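# Close the refrigerator door fully with a Stretch robot

## Task

Get the refrigerator door completely closed. It must stay shut by itself at the end, not only because the robot is holding it. The task fails if any object drops a long way, if the door is swung open or closed violently, or if the robot tips over or finishes leaning.

## Robot and tools

ROBOT. The robot is a Hello Robot Stretch 3 with one arm. It has a two-wheeled base (0.33 m long, 0.34 m wide), a lift that carries the arm up and down a mast, and an arm that telescopes out to the robot's right. The gripper cannot reach further forward on its own, so you drive the base to get there. The base can only drive straight or turn in place. It cannot slide sideways. A turn pivots about the point midway between the wheels, 0.05 m behind the front edge. With the arm in and the wrist folded, a turn sweeps a circle of radius 0.28 m. An unfolded, level wrist reaches past that circle. Cameras: head_camera and nav_camera are on the head and move with head_pan_rad and head_tilt_rad. wrist_camera is on the gripper.

FRAMES. In the base frame the origin is on the floor between the drive wheels, x points forward, y left and z up. hand_pose is reported in this frame, at the point where the closed fingertips meet. The odometry frame is the base frame as it was at the start. Heading is positive to the left and runs from -3.142 to 3.142.

execute_actions(actions). This takes a list of actions that run in order. An empty list returns the current state and images. Each action has the form {"robot": ..., "steps": n, "until": ...}. n is the number of control steps, 1 to 450, at 30 per second. {"steps": n} on its own just waits. "robot" can be one command, a list of up to 8 commands run one after another (with {"pause_s": s} for waits of at most 15 s), or {"stop": true}, which brakes everything and clears the queue. A command can hold:
- "base": exactly one of {"translate_m": d} or {"rotate_rad": d}. Both are offsets from where the base is when that command starts. translate_m is in metres, forward positive, |d| at most 1. rotate_rad is in radians, counter-clockwise (left) positive, |d| at most 3.2.
- "joints": absolute target positions, given by name. Any joint left out keeps its current target. The ranges are: lift_m 0 to 1.1 (arm height); arm_m 0 to 0.52 (extension); wrist_yaw_rad -1.345 to 4.42 (0 is along the arm, positive turns toward the front, 3.0 folds over the base); wrist_pitch_rad -1.57 to 0.451 (negative tips the fingers down); wrist_roll_rad -2.911 to 2.911; gripper_m -0.089 to 0.179 (larger is wider; the real gap is smaller by about 0.007 to 0.025); head_pan_rad -3.953 to 1.73 (positive turns left, -1.57 faces along the arm); head_tilt_rad -1.53 to 0.419 (negative looks down).
- "contact_limits": {"arm_m": effort %, 1 to 100}. This sets how hard the arm may push before it stops. Lower values are gentler. The limit lasts until the next arm command.
If any value is out of range, the whole call is rejected and nothing runs. A new command replaces older targets at once and throws away the rest of any older queue. "until" ends an action early once its conditions hold. {"robot": {"status": "ended"}} means nothing is still moving. You can also compare a field, for example "lift_m": [">", 0.3], or a status word. "any" instead of "robot" fires when the first motion ends.

Speed: the base is fast (0.30 m/s, 1.9 rad/s) only when lift_m is under 0.30, arm_m is under 0.03 and wrist_yaw_rad is over 2.54. Otherwise it is capped at 0.10 m/s and 0.63 rad/s. Only fold or unfold the wrist with lift_m between 0.32 and 0.95, wrist_pitch_rad at -0.4 and roll near 0. If wrist_yaw_rad is below -0.4, keep pitch at -0.5 or lower.

RESULTS. base_status and joint_status show moving, done, off_target (held back and still pushing), contact_stop (lift or arm hit something and went slack), time_out, stopped, not_commanded or torque_fault (a wrist servo has shut off for 10 s). joint_goals lists the current targets. measured_speeds gives encoder speeds. refusals, queue and queue_left track commands. on_its_own reports targets the robot changed by itself, slack or switched-off joints, unusual resting efforts, and any tilt of 3 degrees or more. motor_effort is in percent, with the peak in brackets, and is noisy. lidar_m gives 12 distances, one per 30-degree sector, counter-clockwise from straight ahead, all taken 0.17 m above the floor. wrist_depth_mm and head_depth_mm are 7x7 grids of depths in mm. base_tilt gives forward and right lean in degrees. Lines starting "refused:" or "dropped:" explain why commands were skipped.

zoom_image(camera, region). This returns a closer view of head_camera, nav_camera or wrist_camera. region is [x0, y0, x1, y1] in image pixels, with the origin at the top left, and can be at most 504x504.

finished_scene(scene). This ends the given scene, 1 or 2, and cannot be undone. Only call it after every motion has ended and the door stays closed without help.

CAUTIONS. Push the door gently and slowly. Use a low arm contact limit and moderate base moves so the door is not slammed. Pushing on a rigid object with the gripper above about 0.45 m can tip the robot. After a contact_stop, do not push again. Driving while the gripper is hooked on something can also tip the robot. If it tips, reverse the last move in small steps, take the gripper off the object, and lower lift_m to about 0.2 if it is still leaning. Wait for motion to end before finishing.

Each tool is called as name(argument=value, ...), one argument or row to a line, values as JSON.

## Session

execute_actions(
  actions=[],
)

Scene clock: 0.00 s.
robot.base_odometry: x=+0.000 y=+0.000 heading=+0.000 (m, m, rad; robot's odometry frame)
robot.turned_by_wheels: +0.000 (rad since the last result)
robot.turned_by_imu: +0.000 (rad since the last result)
robot.base_tilt: forward=+0.3 right=-0.7 (deg)
robot.lidar_m: 0.93 0.98 1.15 1.12 1.19 1.29 2.83 3.05 3.75 1.12 1.12 0.94
robot.head_depth_mm: 844 851 855 865 871 880 883 / 853 858 865 870 875 886 898 / 859 864 869 877 886 891 898 / 864 866 876 883 892 899 904 / 865 877 881 890 901 905 914 / 874 878 891 893 901 911 915 / 877 889 895 906 912 923 922
robot.base_status: not_commanded
robot.joint_positions: lift_m=+0.377 arm_m=-0.003 wrist_yaw_rad=+3.069 wrist_pitch_rad=-0.396 wrist_roll_rad=-0.014 gripper_m=+0.037 head_pan_rad=+0.003 head_tilt_rad=-0.018
robot.joint_goals: lift_m=+0.377 arm_m=-0.003 wrist_yaw_rad=+3.069 wrist_pitch_rad=-0.396 wrist_roll_rad=-0.014 gripper_m=+0.037 head_pan_rad=+0.003 head_tilt_rad=-0.018
robot.joint_status: lift_m=not_commanded arm_m=not_commanded wrist_yaw_rad=not_commanded wrist_pitch_rad=not_commanded wrist_roll_rad=not_commanded gripper_m=not_commanded head_pan_rad=not_commanded head_tilt_rad=not_commanded
robot.measured_speeds: translate_m=+0.000 rotate_rad=+0.000 lift_m=+0.000 arm_m=+0.000 wrist_yaw_rad=+0.000 wrist_pitch_rad=+0.000 wrist_roll_rad=+0.000 head_pan_rad=+0.000 head_tilt_rad=+0.000
robot: refusals=0 queue=idle queue_left=0
robot.motor_effort: left_wheel=+0 right_wheel=-1 lift_m=+34 arm_m=+0 wrist_yaw_rad=+0 wrist_pitch_rad=+6 wrist_roll_rad=+1 gripper_m=+0 head_pan_rad=+0 head_tilt_rad=+1 (%)
robot.hand_pose: x=-0.0048 y=+0.0844 z=+0.3950 quat_wxyz=(+0.164, +0.693, +0.115, +0.693) (m; robot's base frame)
robot.wrist_depth_mm: - - - - - - - / - - - - - - - / - - - - - - - / - 982 - 937 875 875 864 / 792 786 789 731 732 720 689 / 672 646 652 634 - 592 585 / 569 562 - 549 528 513 508
pictures: head_camera (sideways: a quarter turn clockwise sets it upright), nav_camera (sideways: a quarter turn counterclockwise sets it upright), wrist_camera
Images, in order (width x height): head_camera 896x504, nav_camera 672x504, wrist_camera 644x364.

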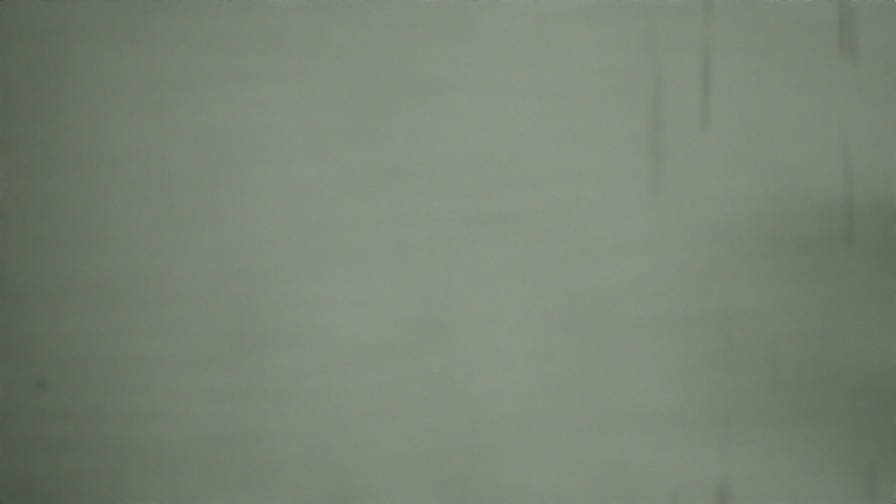

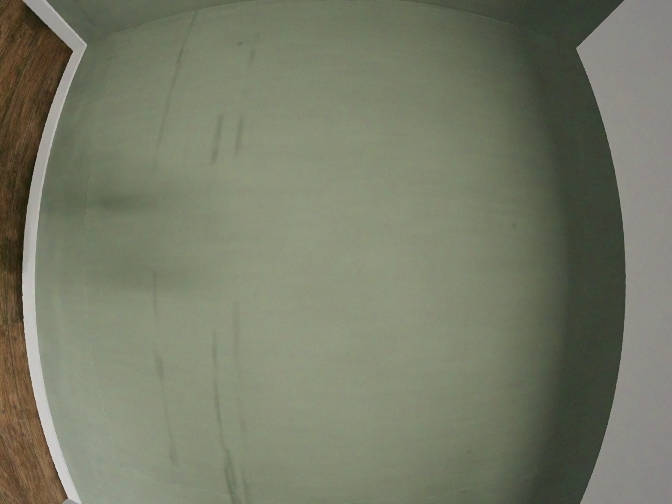

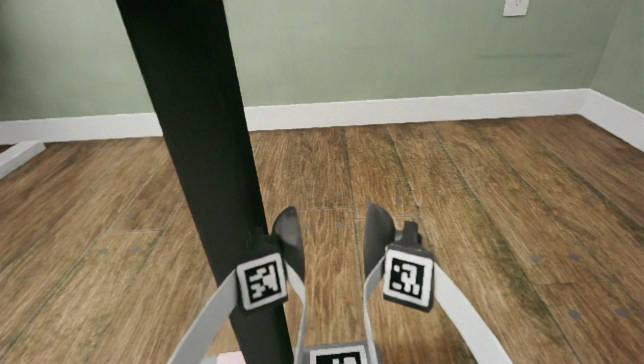

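execute_actions(
  actions=[
    {"robot":{"base":{"rotate_rad":-2.4},"joints":{"lift_m":0.26,"head_tilt_rad":-0.6}},"steps":450,"until":{"robot":{"status":"ended"}}},
  ],
)

Scene clock: 11.07 s.
robot.base_odometry: x=+0.000 y=+0.000 heading=-2.400 (m, m, rad; robot's odometry frame)
robot.turned_by_wheels: -2.400 (rad since the last result)
robot.turned_by_imu: -2.371 (rad since the last result)
robot.base_tilt: forward=+0.5 right=-0.8 (deg)
robot.lidar_m: 3.44 1.61 1.12 1.04 0.93 0.93 1.11 1.12 1.13 1.29 2.45 2.84
robot.head_depth_mm: 2754 3056 3137 2253 1771 1459 1233 / 3003 3273 3157 2285 1782 1468 1228 / 3283 3612 3160 2274 1790 1447 1239 / 3671 - 3241 2275 1790 1468 1230 / - - 3190 2297 1799 1471 1248 / 3759 - 3247 2279 1800 1477 1244 / 3486 3802 3268 2293 1809 1488 1254
robot.base_status: done (rotate_rad -2.3999 of -2.4000)
robot.joint_positions: lift_m=+0.260 arm_m=-0.003 wrist_yaw_rad=+3.069 wrist_pitch_rad=-0.397 wrist_roll_rad=-0.014 gripper_m=+0.037 head_pan_rad=+0.003 head_tilt_rad=-0.593
robot.joint_goals: lift_m=+0.260 arm_m=-0.003 wrist_yaw_rad=+3.069 wrist_pitch_rad=-0.397 wrist_roll_rad=-0.014 gripper_m=+0.037 head_pan_rad=+0.003 head_tilt_rad=-0.600
robot.joint_status: lift_m=done arm_m=not_commanded wrist_yaw_rad=not_commanded wrist_pitch_rad=not_commanded wrist_roll_rad=not_commanded gripper_m=not_commanded head_pan_rad=not_commanded head_tilt_rad=done
robot.measured_speeds: translate_m=+0.000 rotate_rad=+0.000 lift_m=+0.000 arm_m=+0.000 wrist_yaw_rad=+0.000 wrist_pitch_rad=+0.000 wrist_roll_rad=+0.000 head_pan_rad=+0.000 head_tilt_rad=+0.000
robot: refusals=0 queue=done queue_left=0
robot.motor_effort: left_wheel=+2(9) right_wheel=-3(9) lift_m=+31(34) arm_m=+0(0) wrist_yaw_rad=+0(0) wrist_pitch_rad=+7(7) wrist_roll_rad=+1(1) gripper_m=+0(0) head_pan_rad=+0(1) head_tilt_rad=-3(29) (%)
robot.hand_pose: x=-0.0048 y=+0.0843 z=+0.2776 quat_wxyz=(+0.164, +0.693, +0.115, +0.693) (m; robot's base frame)
robot.wrist_depth_mm: 683 746 - - - - - / 717 803 - - - - - / 760 861 963 944 898 875 841 / 731 753 - 693 698 674 652 / 617 595 587 581 584 536 537 / 512 514 - - - 458 448 / 449 - - - 407 398 392
pictures: head_camera (sideways: a quarter turn clockwise sets it upright), nav_camera (sideways: a quarter turn counterclockwise sets it upright), wrist_camera
Images, in order (width x height): head_camera 896x504, nav_camera 672x504, wrist_camera 644x364.

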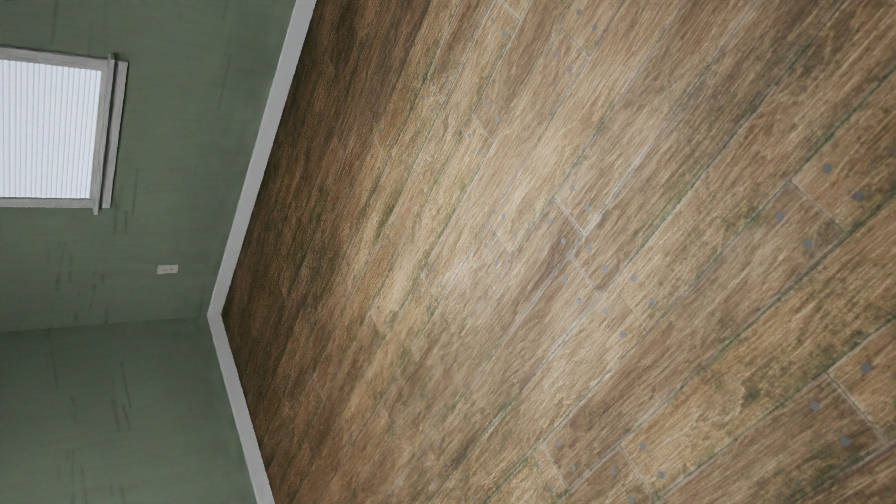

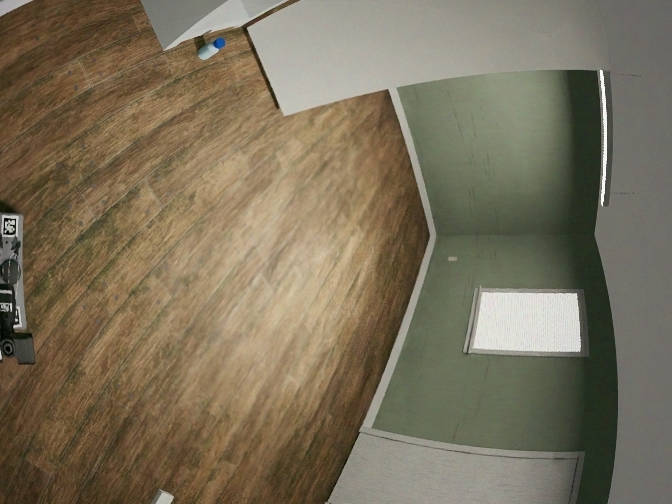

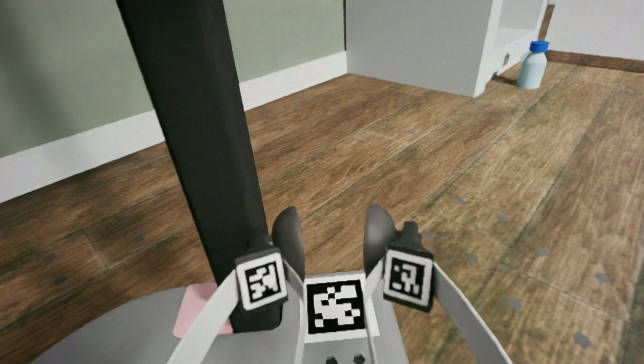

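execute_actions(
  actions=[
    {"robot":[{"base":{"rotate_rad":0.85}},{"base":{"translate_m":0.6}},{"base":{"rotate_rad":1.5},"joints":{"head_pan_rad":-1.4,"head_tilt_rad":-0.9,"lift_m":0.35}},{"joints":{"wrist_yaw_rad":0,"gripper_m":0.17}},{"joints":{"lift_m":0.15}}],"steps":450,"until":{"robot":{"status":"ended"}}},
  ],
)

Scene clock: 31.67 s.
robot.base_odometry: x=+0.012 y=-0.600 heading=-0.050 (m, m, rad; robot's odometry frame)
robot.turned_by_wheels: +2.350 (rad since the last result)
robot.turned_by_imu: +2.324 (rad since the last result)
robot.base_tilt: forward=+0.5 right=-0.8 (deg)
robot.lidar_m: 0.86 0.90 1.26 1.72 1.72 2.52 2.90 3.07 1.04 1.02 0.55 0.67
robot.head_depth_mm: 883 1022 1214 1503 1416 1246 1117 / 900 1042 1244 1534 1417 1252 1141 / 917 1074 1284 1536 1427 1256 - / 939 1099 1321 1570 1400 1261 1136 / 970 1111 1297 1489 1364 1264 1124 / 875 1093 1139 962 1059 1266 1132 / 860 670 641 763 1054 1259 1130
robot.base_status: done (rotate_rad +1.4999 of +1.5000)
robot.joint_positions: lift_m=+0.150 arm_m=-0.003 wrist_yaw_rad=+0.002 wrist_pitch_rad=-0.397 wrist_roll_rad=-0.014 gripper_m=+0.170 head_pan_rad=-1.393 head_tilt_rad=-0.889
robot.joint_goals: lift_m=+0.150 arm_m=-0.003 wrist_yaw_rad=+0.000 wrist_pitch_rad=-0.397 wrist_roll_rad=-0.014 gripper_m=+0.170 head_pan_rad=-1.400 head_tilt_rad=-0.900
robot.joint_status: lift_m=done arm_m=not_commanded wrist_yaw_rad=done wrist_pitch_rad=not_commanded wrist_roll_rad=not_commanded gripper_m=done head_pan_rad=done head_tilt_rad=done
robot.measured_speeds: translate_m=+0.000 rotate_rad=+0.000 lift_m=+0.000 arm_m=+0.000 wrist_yaw_rad=+0.000 wrist_pitch_rad=+0.000 wrist_roll_rad=+0.000 head_pan_rad=+0.000 head_tilt_rad=+0.000
robot: refusals=0 queue=done queue_left=0
robot.motor_effort: left_wheel=-1(6) right_wheel=+2(10) lift_m=+31(39) arm_m=-1(0) wrist_yaw_rad=-3(4) wrist_pitch_rad=+7(7) wrist_roll_rad=+1(1) gripper_m=+0(97) head_pan_rad=-2(35) head_tilt_rad=-4(22) (%)
robot.hand_pose: x=-0.0210 y=-0.3692 z=+0.1675 quat_wxyz=(+0.698, +0.141, -0.688, -0.138) (m; robot's base frame)
robot.wrist_depth_mm: 672 667 703 704 676 - - / 658 628 757 761 743 821 853 / 421 476 660 671 652 617 601 / 362 494 495 513 498 488 474 / 359 441 425 416 403 398 392 / 349 - 356 347 341 336 335 / 315 303 303 300 294 288 278
pictures: head_camera (sideways: a quarter turn clockwise sets it upright), nav_camera (sideways: a quarter turn counterclockwise sets it upright), wrist_camera
Images, in order (width x height): head_camera 896x504, nav_camera 672x504, wrist_camera 644x364.

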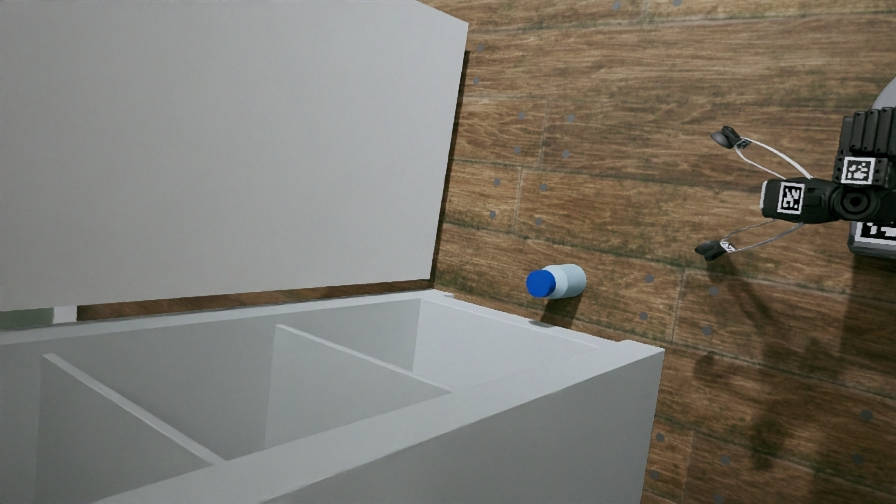

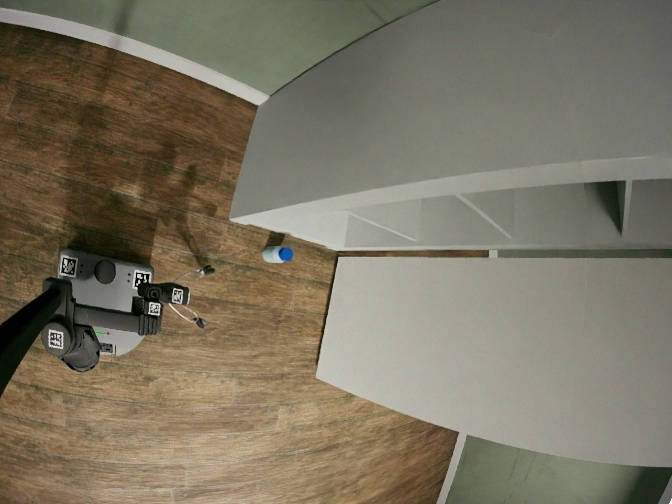

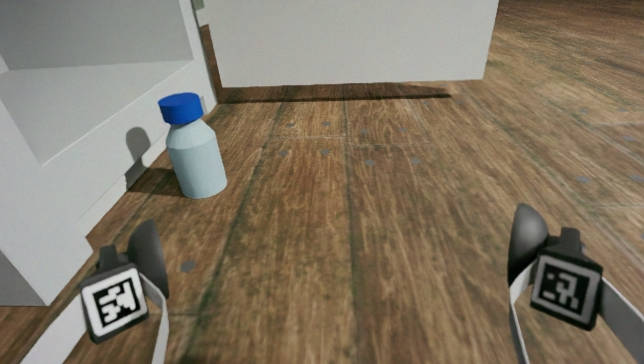

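execute_actions(
  actions=[
    {"robot":{"base":{"rotate_rad":0.29},"joints":{"lift_m":0.06,"arm_m":0.2,"gripper_m":0.14}},"steps":450,"until":{"robot":{"status":"ended"}}},
  ],
)

Scene clock: 38.77 s.
robot.base_odometry: x=+0.012 y=-0.600 heading=+0.240 (m, m, rad; robot's odometry frame)
robot.turned_by_wheels: +0.290 (rad since the last result)
robot.turned_by_imu: +0.287 (rad since the last result)
robot.base_tilt: forward=+0.6 right=-0.8 (deg)
robot.lidar_m: 0.86 1.03 1.72 1.72 2.06 2.90 2.90 3.46 1.02 0.55 0.55 0.86
robot.head_depth_mm: 905 1029 1198 1443 1420 1257 1122 / 955 1112 1298 1534 1425 1255 1129 / 891 1101 1265 1533 1400 1302 1138 / 851 1088 1098 1379 1330 1252 1143 / 487 560 672 851 1181 1265 1127 / 487 582 718 940 1354 1260 1128 / 516 623 784 1055 1409 1262 1131
robot.base_status: done (rotate_rad +0.2899 of +0.2900)
robot.joint_positions: lift_m=+0.060 arm_m=+0.200 wrist_yaw_rad=+0.001 wrist_pitch_rad=-0.397 wrist_roll_rad=-0.014 gripper_m=+0.140 head_pan_rad=-1.393 head_tilt_rad=-0.889
robot.joint_goals: lift_m=+0.060 arm_m=+0.200 wrist_yaw_rad=+0.000 wrist_pitch_rad=-0.397 wrist_roll_rad=-0.014 gripper_m=+0.140 head_pan_rad=-1.400 head_tilt_rad=-0.900
robot.joint_status: lift_m=done arm_m=done wrist_yaw_rad=done wrist_pitch_rad=not_commanded wrist_roll_rad=not_commanded gripper_m=done head_pan_rad=done head_tilt_rad=done
robot.measured_speeds: translate_m=+0.000 rotate_rad=+0.000 lift_m=+0.000 arm_m=+0.000 wrist_yaw_rad=+0.000 wrist_pitch_rad=+0.000 wrist_roll_rad=+0.000 head_pan_rad=+0.000 head_tilt_rad=+0.000
robot: refusals=0 queue=done queue_left=0
robot.motor_effort: left_wheel=-1(5) right_wheel=+2(6) lift_m=+31(31) arm_m=+5(7) wrist_yaw_rad=-2(2) wrist_pitch_rad=+7(7) wrist_roll_rad=+1(1) gripper_m=+0(95) head_pan_rad=-2(3) head_tilt_rad=-5(4) (%)
robot.hand_pose: x=-0.0212 y=-0.5716 z=+0.0775 quat_wxyz=(+0.698, +0.141, -0.688, -0.138) (m; robot's base frame)
robot.wrist_depth_mm: 505 531 471 523 515 489 439 / 276 260 305 232 589 556 504 / 178 209 306 247 439 420 411 / 171 214 342 270 338 331 321 / 174 208 288 282 277 279 263 / 178 198 240 237 234 223 223 / 178 204 207 204 199 196 193
pictures: head_camera (sideways: a quarter turn clockwise sets it upright), nav_camera (sideways: a quarter turn counterclockwise sets it upright), wrist_camera
Images, in order (width x height): head_camera 896x504, nav_camera 672x504, wrist_camera 644x364.

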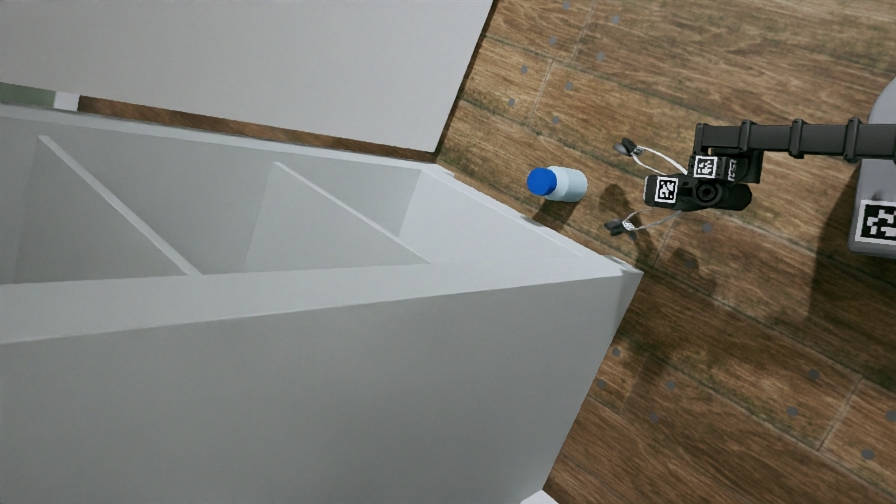

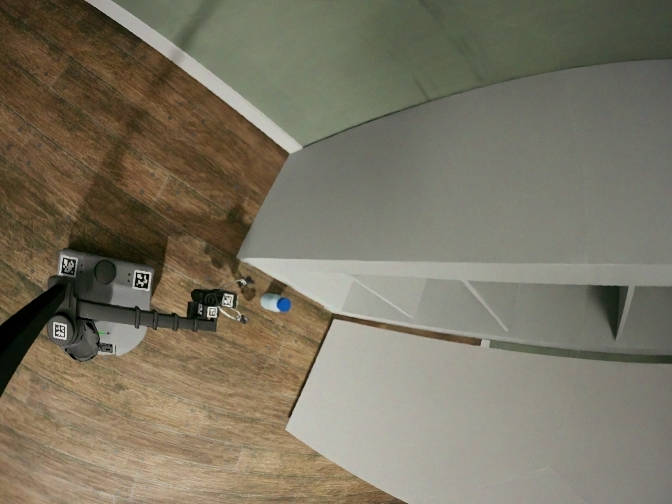

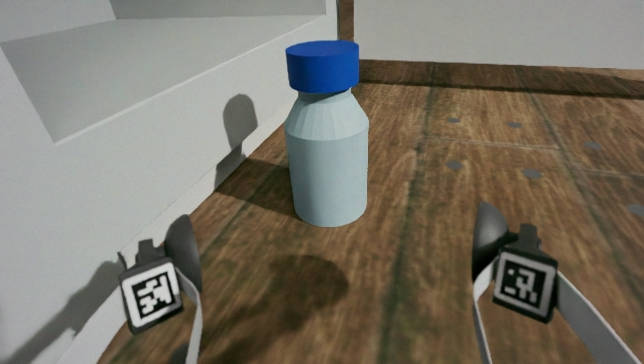

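execute_actions(
  actions=[
    {"robot":[{"joints":{"lift_m":0.04,"arm_m":0.335}},{"joints":{"gripper_m":0.02}},{"joints":{"lift_m":0.06}},{"joints":{"arm_m":0.03}}],"steps":450,"until":{"robot":{"status":"ended"}}},
  ],
)

Scene clock: 50.10 s.
robot.base_odometry: x=+0.012 y=-0.600 heading=+0.240 (m, m, rad; robot's odometry frame)
robot.turned_by_wheels: +0.000 (rad since the last result)
robot.turned_by_imu: +0.000 (rad since the last result)
robot.base_tilt: forward=+0.5 right=-0.8 (deg)
robot.lidar_m: 0.86 1.03 1.72 1.72 2.06 2.90 2.89 3.45 1.02 0.55 0.55 0.86
robot.head_depth_mm: 898 1033 1205 1444 1408 1254 1124 / 951 1118 1308 1540 1418 1249 1146 / 889 1100 1268 1543 1413 1230 - / 849 1085 1096 1384 1331 1260 1138 / 487 561 678 847 1193 1263 1134 / 487 583 716 943 1355 1264 1130 / 517 623 783 1059 1399 1264 1135
robot.base_status: done (rotate_rad +0.2899 of +0.2900)
robot.joint_positions: lift_m=+0.060 arm_m=+0.059 wrist_yaw_rad=+0.001 wrist_pitch_rad=-0.409 wrist_roll_rad=-0.014 gripper_m=+0.021 head_pan_rad=-1.393 head_tilt_rad=-0.889
robot.joint_goals: lift_m=+0.060 arm_m=+0.059 wrist_yaw_rad=+0.000 wrist_pitch_rad=-0.409 wrist_roll_rad=-0.014 gripper_m=+0.020 head_pan_rad=-1.400 head_tilt_rad=-0.900
robot.joint_status: lift_m=done arm_m=contact_stop wrist_yaw_rad=done wrist_pitch_rad=not_commanded wrist_roll_rad=not_commanded gripper_m=done head_pan_rad=done head_tilt_rad=done
robot.measured_speeds: translate_m=+0.000 rotate_rad=+0.000 lift_m=+0.002 arm_m=+0.013 wrist_yaw_rad=+0.010 wrist_pitch_rad=+0.000 wrist_roll_rad=+0.000 head_pan_rad=+0.000 head_tilt_rad=+0.000
robot: refusals=0 queue=dropped queue_left=0
robot.on_its_own: arm_m is slack since a contact_stop, until your next command for it (your +0.030 is given up)
robot.motor_effort: left_wheel=-2(1) right_wheel=+2(2) lift_m=+23(41) arm_m=-9(26) wrist_yaw_rad=-2(2) wrist_pitch_rad=+11(25) wrist_roll_rad=+1(1) gripper_m=-19(98) head_pan_rad=-2(2) head_tilt_rad=-3(4) (%)
robot.hand_pose: x=-0.0212 y=-0.4299 z=+0.0752 quat_wxyz=(+0.698, +0.145, -0.687, -0.142) (m; robot's base frame)
robot.wrist_depth_mm: 203 248 444 633 636 589 539 / 216 255 329 97 517 573 564 / 245 260 378 101 401 420 400 / 286 276 336 116 316 326 318 / 303 286 280 116 123 266 262 / 249 245 224 127 138 228 222 / 211 210 205 146 194 195 192
pictures: head_camera (sideways: a quarter turn clockwise sets it upright), nav_camera (sideways: a quarter turn counterclockwise sets it upright), wrist_camera
ARM HIT: the arm struck its own base hard.
Images, in order (width x height): head_camera 896x504, nav_camera 672x504, wrist_camera 644x364.

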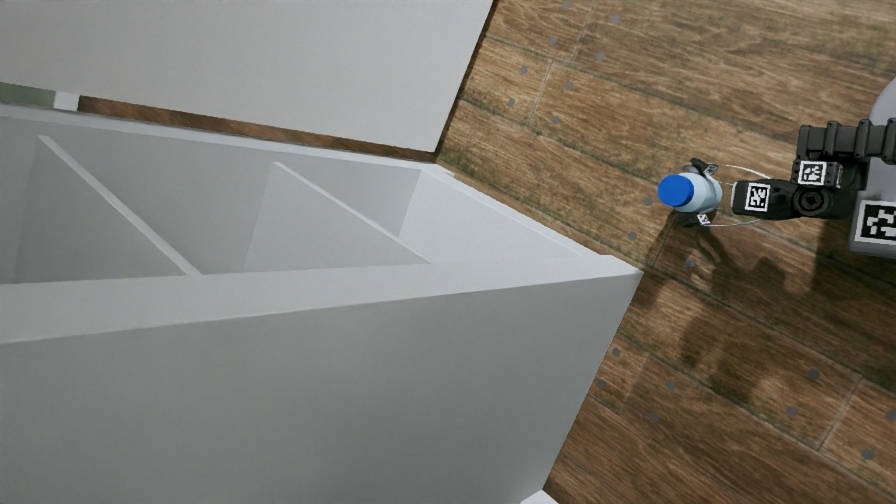

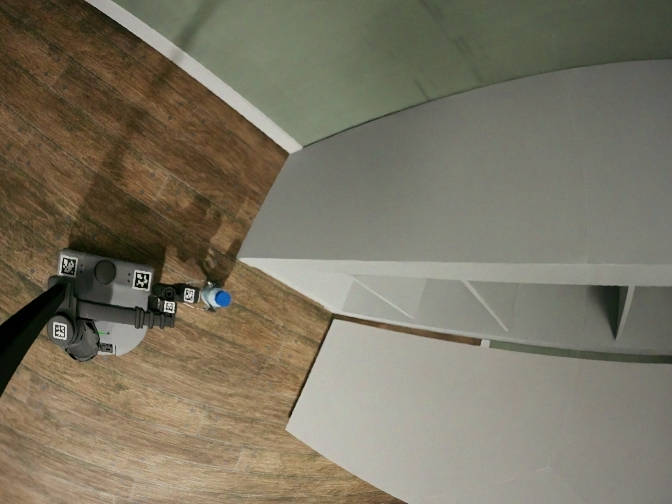

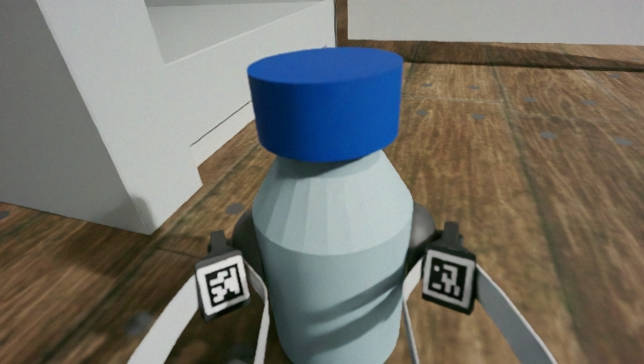

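execute_actions(
  actions=[
    {"robot":[{"base":{"rotate_rad":0.66},"joints":{"arm_m":0.07}},{"joints":{"lift_m":0.043}},{"joints":{"gripper_m":0.15}},{"joints":{"lift_m":0.34}},{"joints":{"wrist_yaw_rad":3.0,"arm_m":0,"gripper_m":0}},{"joints":{"lift_m":0.27}}],"steps":450,"until":{"robot":{"status":"ended"}}},
    {"robot":[{"base":{"translate_m":-0.65}},{"base":{"translate_m":-0.65}},{"base":{"rotate_rad":0.9}},{"base":{"translate_m":-0.6}},{"base":{"rotate_rad":-0.85},"joints":{"head_pan_rad":-0.2}}],"steps":450,"until":{"robot":{"status":"ended"}}},
  ],
)

Scene clock: 89.63 s.
robot.base_odometry: x=-0.660 y=-2.202 heading=+0.950 (m, m, rad; robot's odometry frame)
robot.turned_by_wheels: +0.710 (rad since the last result)
robot.turned_by_imu: +0.703 (rad since the last result)
robot.base_tilt: forward=+0.7 right=-0.7 (deg)
robot.lidar_m: 0.61 2.97 3.44 2.46 2.37 2.06 1.49 1.42 1.47 1.48 1.42 0.81
robot.head_depth_mm: 1048 1315 1747 1632 1420 1245 1118 / 880 1105 1410 1584 1420 1248 1113 / 768 909 1113 1443 1424 1250 1117 / 694 807 972 1208 1406 1255 1130 / 637 729 854 1035 1305 1264 1128 / 584 661 765 906 1188 1270 1133 / 540 596 676 1555 1434 1266 1125
robot.base_status: done (rotate_rad -0.8499 of -0.8500)
robot.joint_positions: lift_m=+0.270 arm_m=+0.000 wrist_yaw_rad=+2.999 wrist_pitch_rad=-0.405 wrist_roll_rad=-0.014 gripper_m=+0.000 head_pan_rad=-0.207 head_tilt_rad=-0.889
robot.joint_goals: lift_m=+0.270 arm_m=+0.000 wrist_yaw_rad=+3.000 wrist_pitch_rad=-0.405 wrist_roll_rad=-0.014 gripper_m=+0.000 head_pan_rad=-0.200 head_tilt_rad=-0.900
robot.joint_status: lift_m=done arm_m=done wrist_yaw_rad=done wrist_pitch_rad=not_commanded wrist_roll_rad=not_commanded gripper_m=done head_pan_rad=done head_tilt_rad=done
robot.measured_speeds: translate_m=+0.000 rotate_rad=+0.000 lift_m=+0.000 arm_m=+0.000 wrist_yaw_rad=+0.000 wrist_pitch_rad=+0.000 wrist_roll_rad=+0.000 head_pan_rad=+0.000 head_tilt_rad=+0.000
robot: refusals=0 queue=done queue_left=0
robot.motor_effort: left_wheel=+2(8) right_wheel=-3(9) lift_m=+31(40) arm_m=-5(3) wrist_yaw_rad=+2(3) wrist_pitch_rad=+10(25) wrist_roll_rad=+1(1) gripper_m=-2(96) head_pan_rad=+2(33) head_tilt_rad=-4(4) (%)
robot.hand_pose: x=+0.0110 y=+0.0784 z=+0.2857 quat_wxyz=(+0.191, +0.696, +0.094, +0.686) (m; robot's base frame)
robot.wrist_depth_mm: - - - - - - - / - - - - - - - / - - 975 936 884 867 827 / 780 764 749 730 702 685 659 / 623 610 590 - 576 555 541 / 518 514 - - 496 471 459 / 455 - - - 410 409 400
pictures: head_camera (sideways: a quarter turn clockwise sets it upright), nav_camera (sideways: a quarter turn counterclockwise sets it upright), wrist_camera
Images, in order (width x height): head_camera 896x504, nav_camera 672x504, wrist_camera 644x364.

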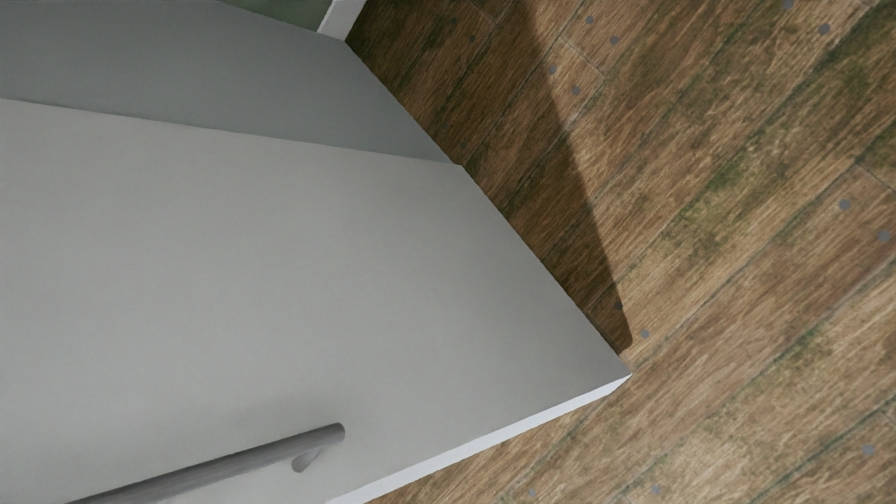

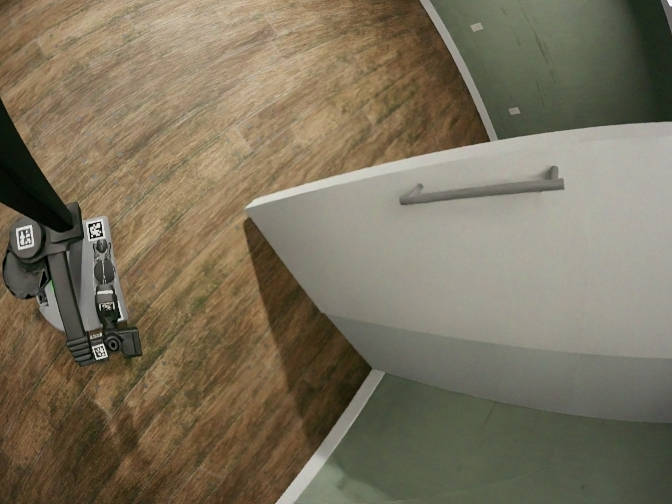

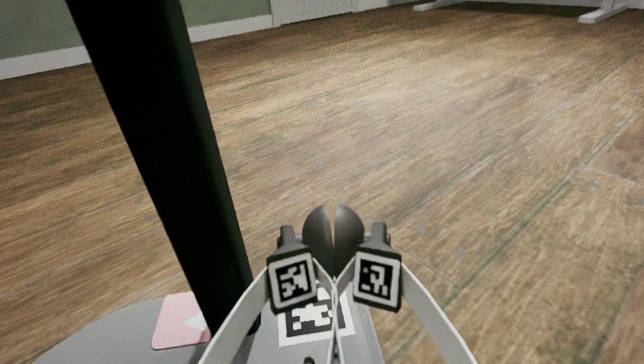

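execute_actions(
  actions=[
    {"robot":[{"base":{"rotate_rad":0.13}},{"base":{"translate_m":0.4}},{"joints":{"lift_m":0.32,"head_pan_rad":-0.9}},{"base":{"translate_m":0.62}}],"steps":450,"until":{"robot":{"status":"ended"}}},
  ],
)

Scene clock: 107.60 s.
robot.base_odometry: x=-0.179 y=-1.303 heading=+1.080 (m, m, rad; robot's odometry frame)
robot.turned_by_wheels: +0.130 (rad since the last result)
robot.turned_by_imu: +0.127 (rad since the last result)
robot.base_tilt: forward=+0.4 right=-0.7 (deg)
robot.lidar_m: 1.59 2.44 2.23 2.80 2.78 2.98 2.38 2.35 0.48 0.38 0.37 0.40
robot.head_depth_mm: 298 343 407 502 654 937 1115 / 303 352 419 520 685 1002 1142 / 309 361 432 542 719 1077 1155 / 316 371 447 563 755 1157 1125 / 323 380 461 586 804 1215 1126 / 331 390 475 566 1334 1251 1127 / 339 385 446 1614 1428 1261 1128
robot.base_status: done (translate_m +0.6200 of +0.6200)
robot.joint_positions: lift_m=+0.320 arm_m=+0.000 wrist_yaw_rad=+2.998 wrist_pitch_rad=-0.405 wrist_roll_rad=-0.014 gripper_m=+0.000 head_pan_rad=-0.893 head_tilt_rad=-0.901
robot.joint_goals: lift_m=+0.320 arm_m=+0.000 wrist_yaw_rad=+3.000 wrist_pitch_rad=-0.405 wrist_roll_rad=-0.014 gripper_m=+0.000 head_pan_rad=-0.900 head_tilt_rad=-0.900
robot.joint_status: lift_m=done arm_m=done wrist_yaw_rad=done wrist_pitch_rad=not_commanded wrist_roll_rad=not_commanded gripper_m=done head_pan_rad=done head_tilt_rad=done
robot.measured_speeds: translate_m=+0.000 rotate_rad=+0.000 lift_m=+0.000 arm_m=+0.000 wrist_yaw_rad=+0.000 wrist_pitch_rad=+0.000 wrist_roll_rad=+0.000 head_pan_rad=+0.000 head_tilt_rad=+0.000
robot: refusals=0 queue=done queue_left=0
robot.motor_effort: left_wheel=-1(9) right_wheel=+0(28) lift_m=+35(40) arm_m=-2(4) wrist_yaw_rad=+2(21) wrist_pitch_rad=+10(10) wrist_roll_rad=+1(1) gripper_m=-2(2) head_pan_rad=-2(25) head_tilt_rad=+1(15) (%)
robot.hand_pose: x=+0.0112 y=+0.0786 z=+0.3356 quat_wxyz=(+0.191, +0.696, +0.094, +0.686) (m; robot's base frame)
robot.wrist_depth_mm: - - - - - - - / - - - - - - - / - - - - - 959 954 / 907 849 826 807 775 762 738 / 698 690 675 - 641 622 607 / 587 572 - - 558 528 519 / 507 499 - - 467 462 449
pictures: head_camera (sideways: a quarter turn clockwise sets it upright), nav_camera (sideways: a quarter turn counterclockwise sets it upright), wrist_camera
Images, in order (width x height): head_camera 896x504, nav_camera 672x504, wrist_camera 644x364.

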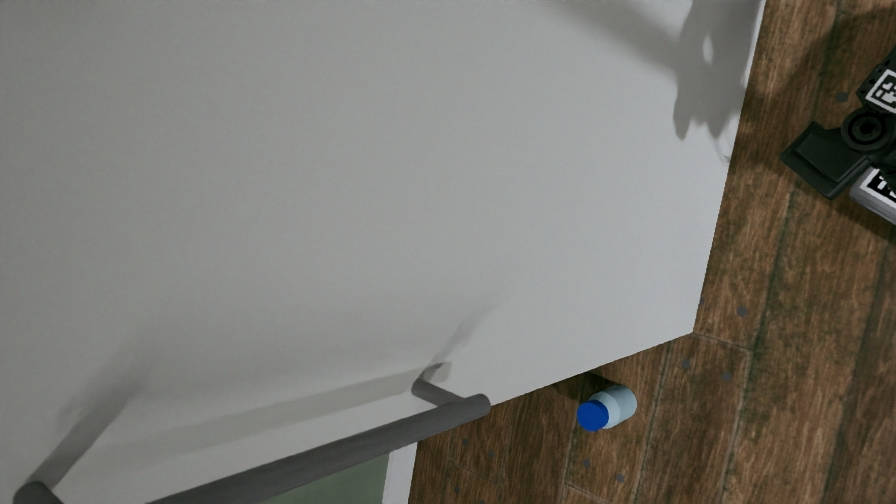

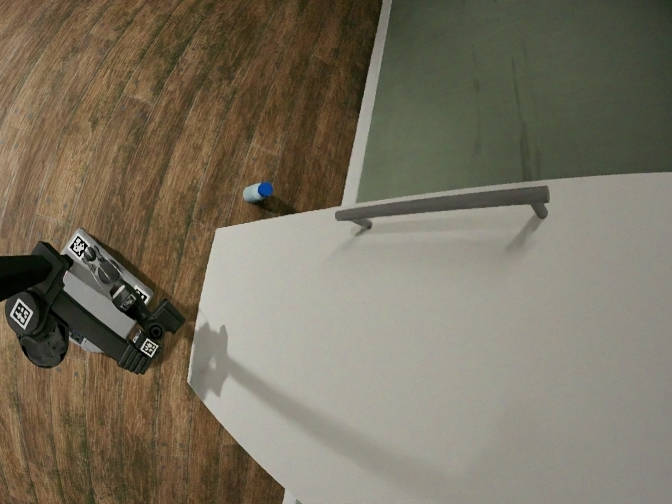

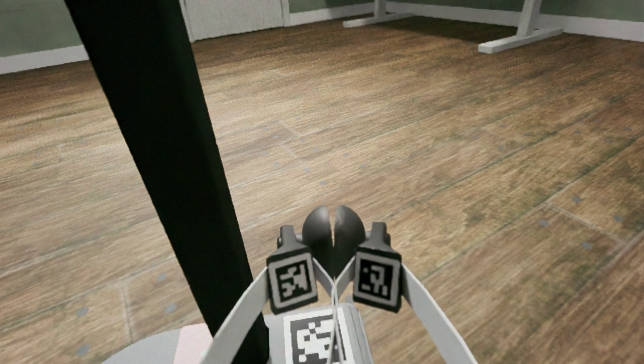

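Door coasted nearly shut; press gently.

execute_actions(
  actions=[
    {"robot":[{"base":{"rotate_rad":0.55}},{"joints":{"arm_m":0.13}},{"joints":{"arm_m":0.16}},{"joints":{"arm_m":0.19}},{"joints":{"arm_m":0.22}},{"joints":{"arm_m":0.25}},{"joints":{"arm_m":0.28}}],"steps":450,"until":{"robot":{"status":"ended"}}},
    {"robot":{"joints":{"arm_m":0.1,"head_pan_rad":-1.5}},"steps":45},
  ],
)

Scene clock: 120.70 s.
robot.base_odometry: x=-0.179 y=-1.303 heading=+1.630 (m, m, rad; robot's odometry frame)
robot.turned_by_wheels: +0.550 (rad since the last result)
robot.turned_by_imu: +0.545 (rad since the last result)
robot.base_tilt: forward=+0.3 right=-0.8 (deg)
robot.lidar_m: 2.43 2.22 2.80 2.77 2.98 2.38 2.35 0.47 0.38 0.37 0.40 1.64
robot.head_depth_mm: 301 349 417 514 673 979 1114 / 306 356 425 529 700 975 1136 / 311 363 436 545 727 966 1154 / 317 370 446 560 754 1035 1139 / 321 377 457 578 786 1203 1125 / 327 386 469 580 1237 1258 1126 / 333 393 452 1579 1437 1268 1128
robot.base_status: done (rotate_rad +0.5499 of +0.5500)
robot.joint_positions: lift_m=+0.320 arm_m=+0.100 wrist_yaw_rad=+3.002 wrist_pitch_rad=-0.404 wrist_roll_rad=-0.014 gripper_m=+0.000 head_pan_rad=-1.493 head_tilt_rad=-0.900
robot.joint_goals: lift_m=+0.320 arm_m=+0.100 wrist_yaw_rad=+3.000 wrist_pitch_rad=-0.404 wrist_roll_rad=-0.014 gripper_m=+0.000 head_pan_rad=-1.500 head_tilt_rad=-0.900
robot.joint_status: lift_m=done arm_m=moving wrist_yaw_rad=done wrist_pitch_rad=not_commanded wrist_roll_rad=not_commanded gripper_m=done head_pan_rad=done head_tilt_rad=done
robot.measured_speeds: translate_m=+0.000 rotate_rad=+0.000 lift_m=+0.000 arm_m=+0.000 wrist_yaw_rad=+0.000 wrist_pitch_rad=+0.000 wrist_roll_rad=+0.000 head_pan_rad=+0.000 head_tilt_rad=+0.000
robot: refusals=0 queue=running queue_left=0
robot.motor_effort: left_wheel=+0(4) right_wheel=+1(6) lift_m=+33(38) arm_m=-4(36) wrist_yaw_rad=-3(28) wrist_pitch_rad=+10(10) wrist_roll_rad=+1(1) gripper_m=-3(2) head_pan_rad=-3(25) head_tilt_rad=+0(0) (%)
robot.hand_pose: x=+0.0102 y=-0.0214 z=+0.3358 quat_wxyz=(+0.190, +0.696, +0.095, +0.686) (m; robot's base frame)
robot.wrist_depth_mm: - - - - - - - / - - - - - - - / - - - - - 968 956 / 878 865 830 795 792 759 747 / 700 676 680 - 651 629 614 / 587 588 - - 558 532 510 / 503 - - - 461 458 445
pictures: head_camera (sideways: a quarter turn clockwise sets it upright), nav_camera (sideways: a quarter turn counterclockwise sets it upright), wrist_camera
dropped: robot: command 3 of its queue: arm_m: contact_stop
Images, in order (width x height): head_camera 896x504, nav_camera 672x504, wrist_camera 644x364.

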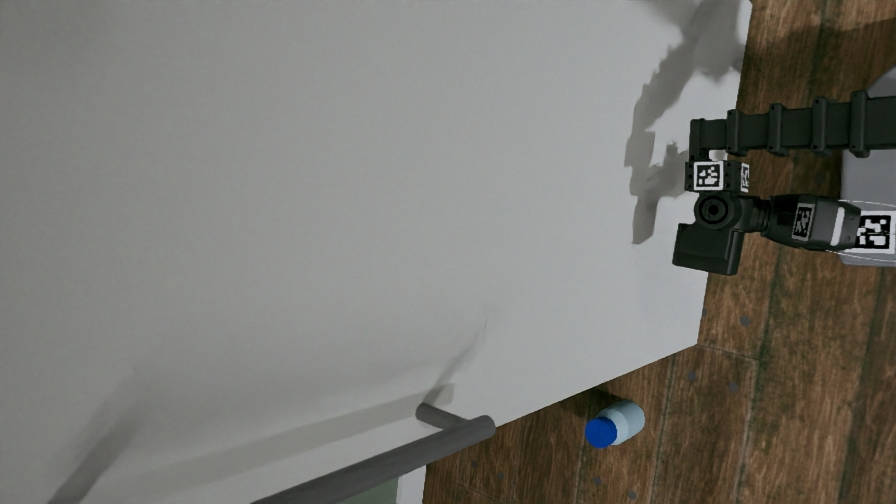

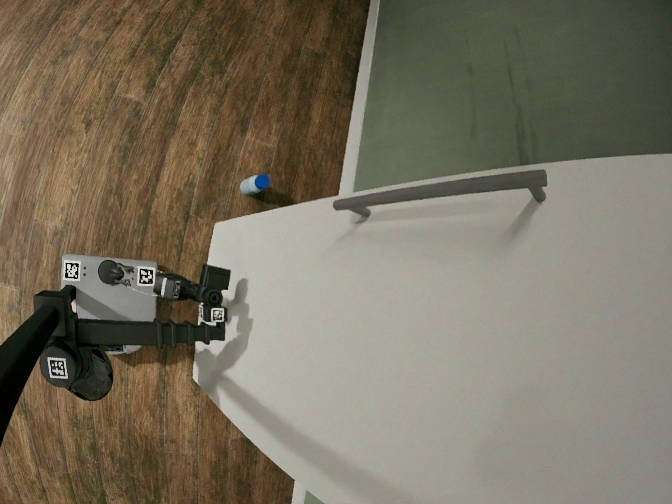

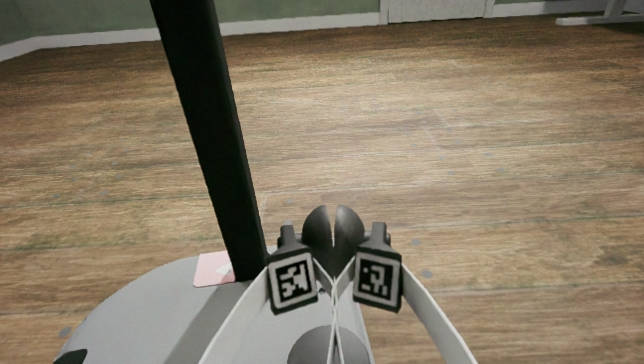

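finished_scene(
  scene=1,
)

The scene is finished: the task was done.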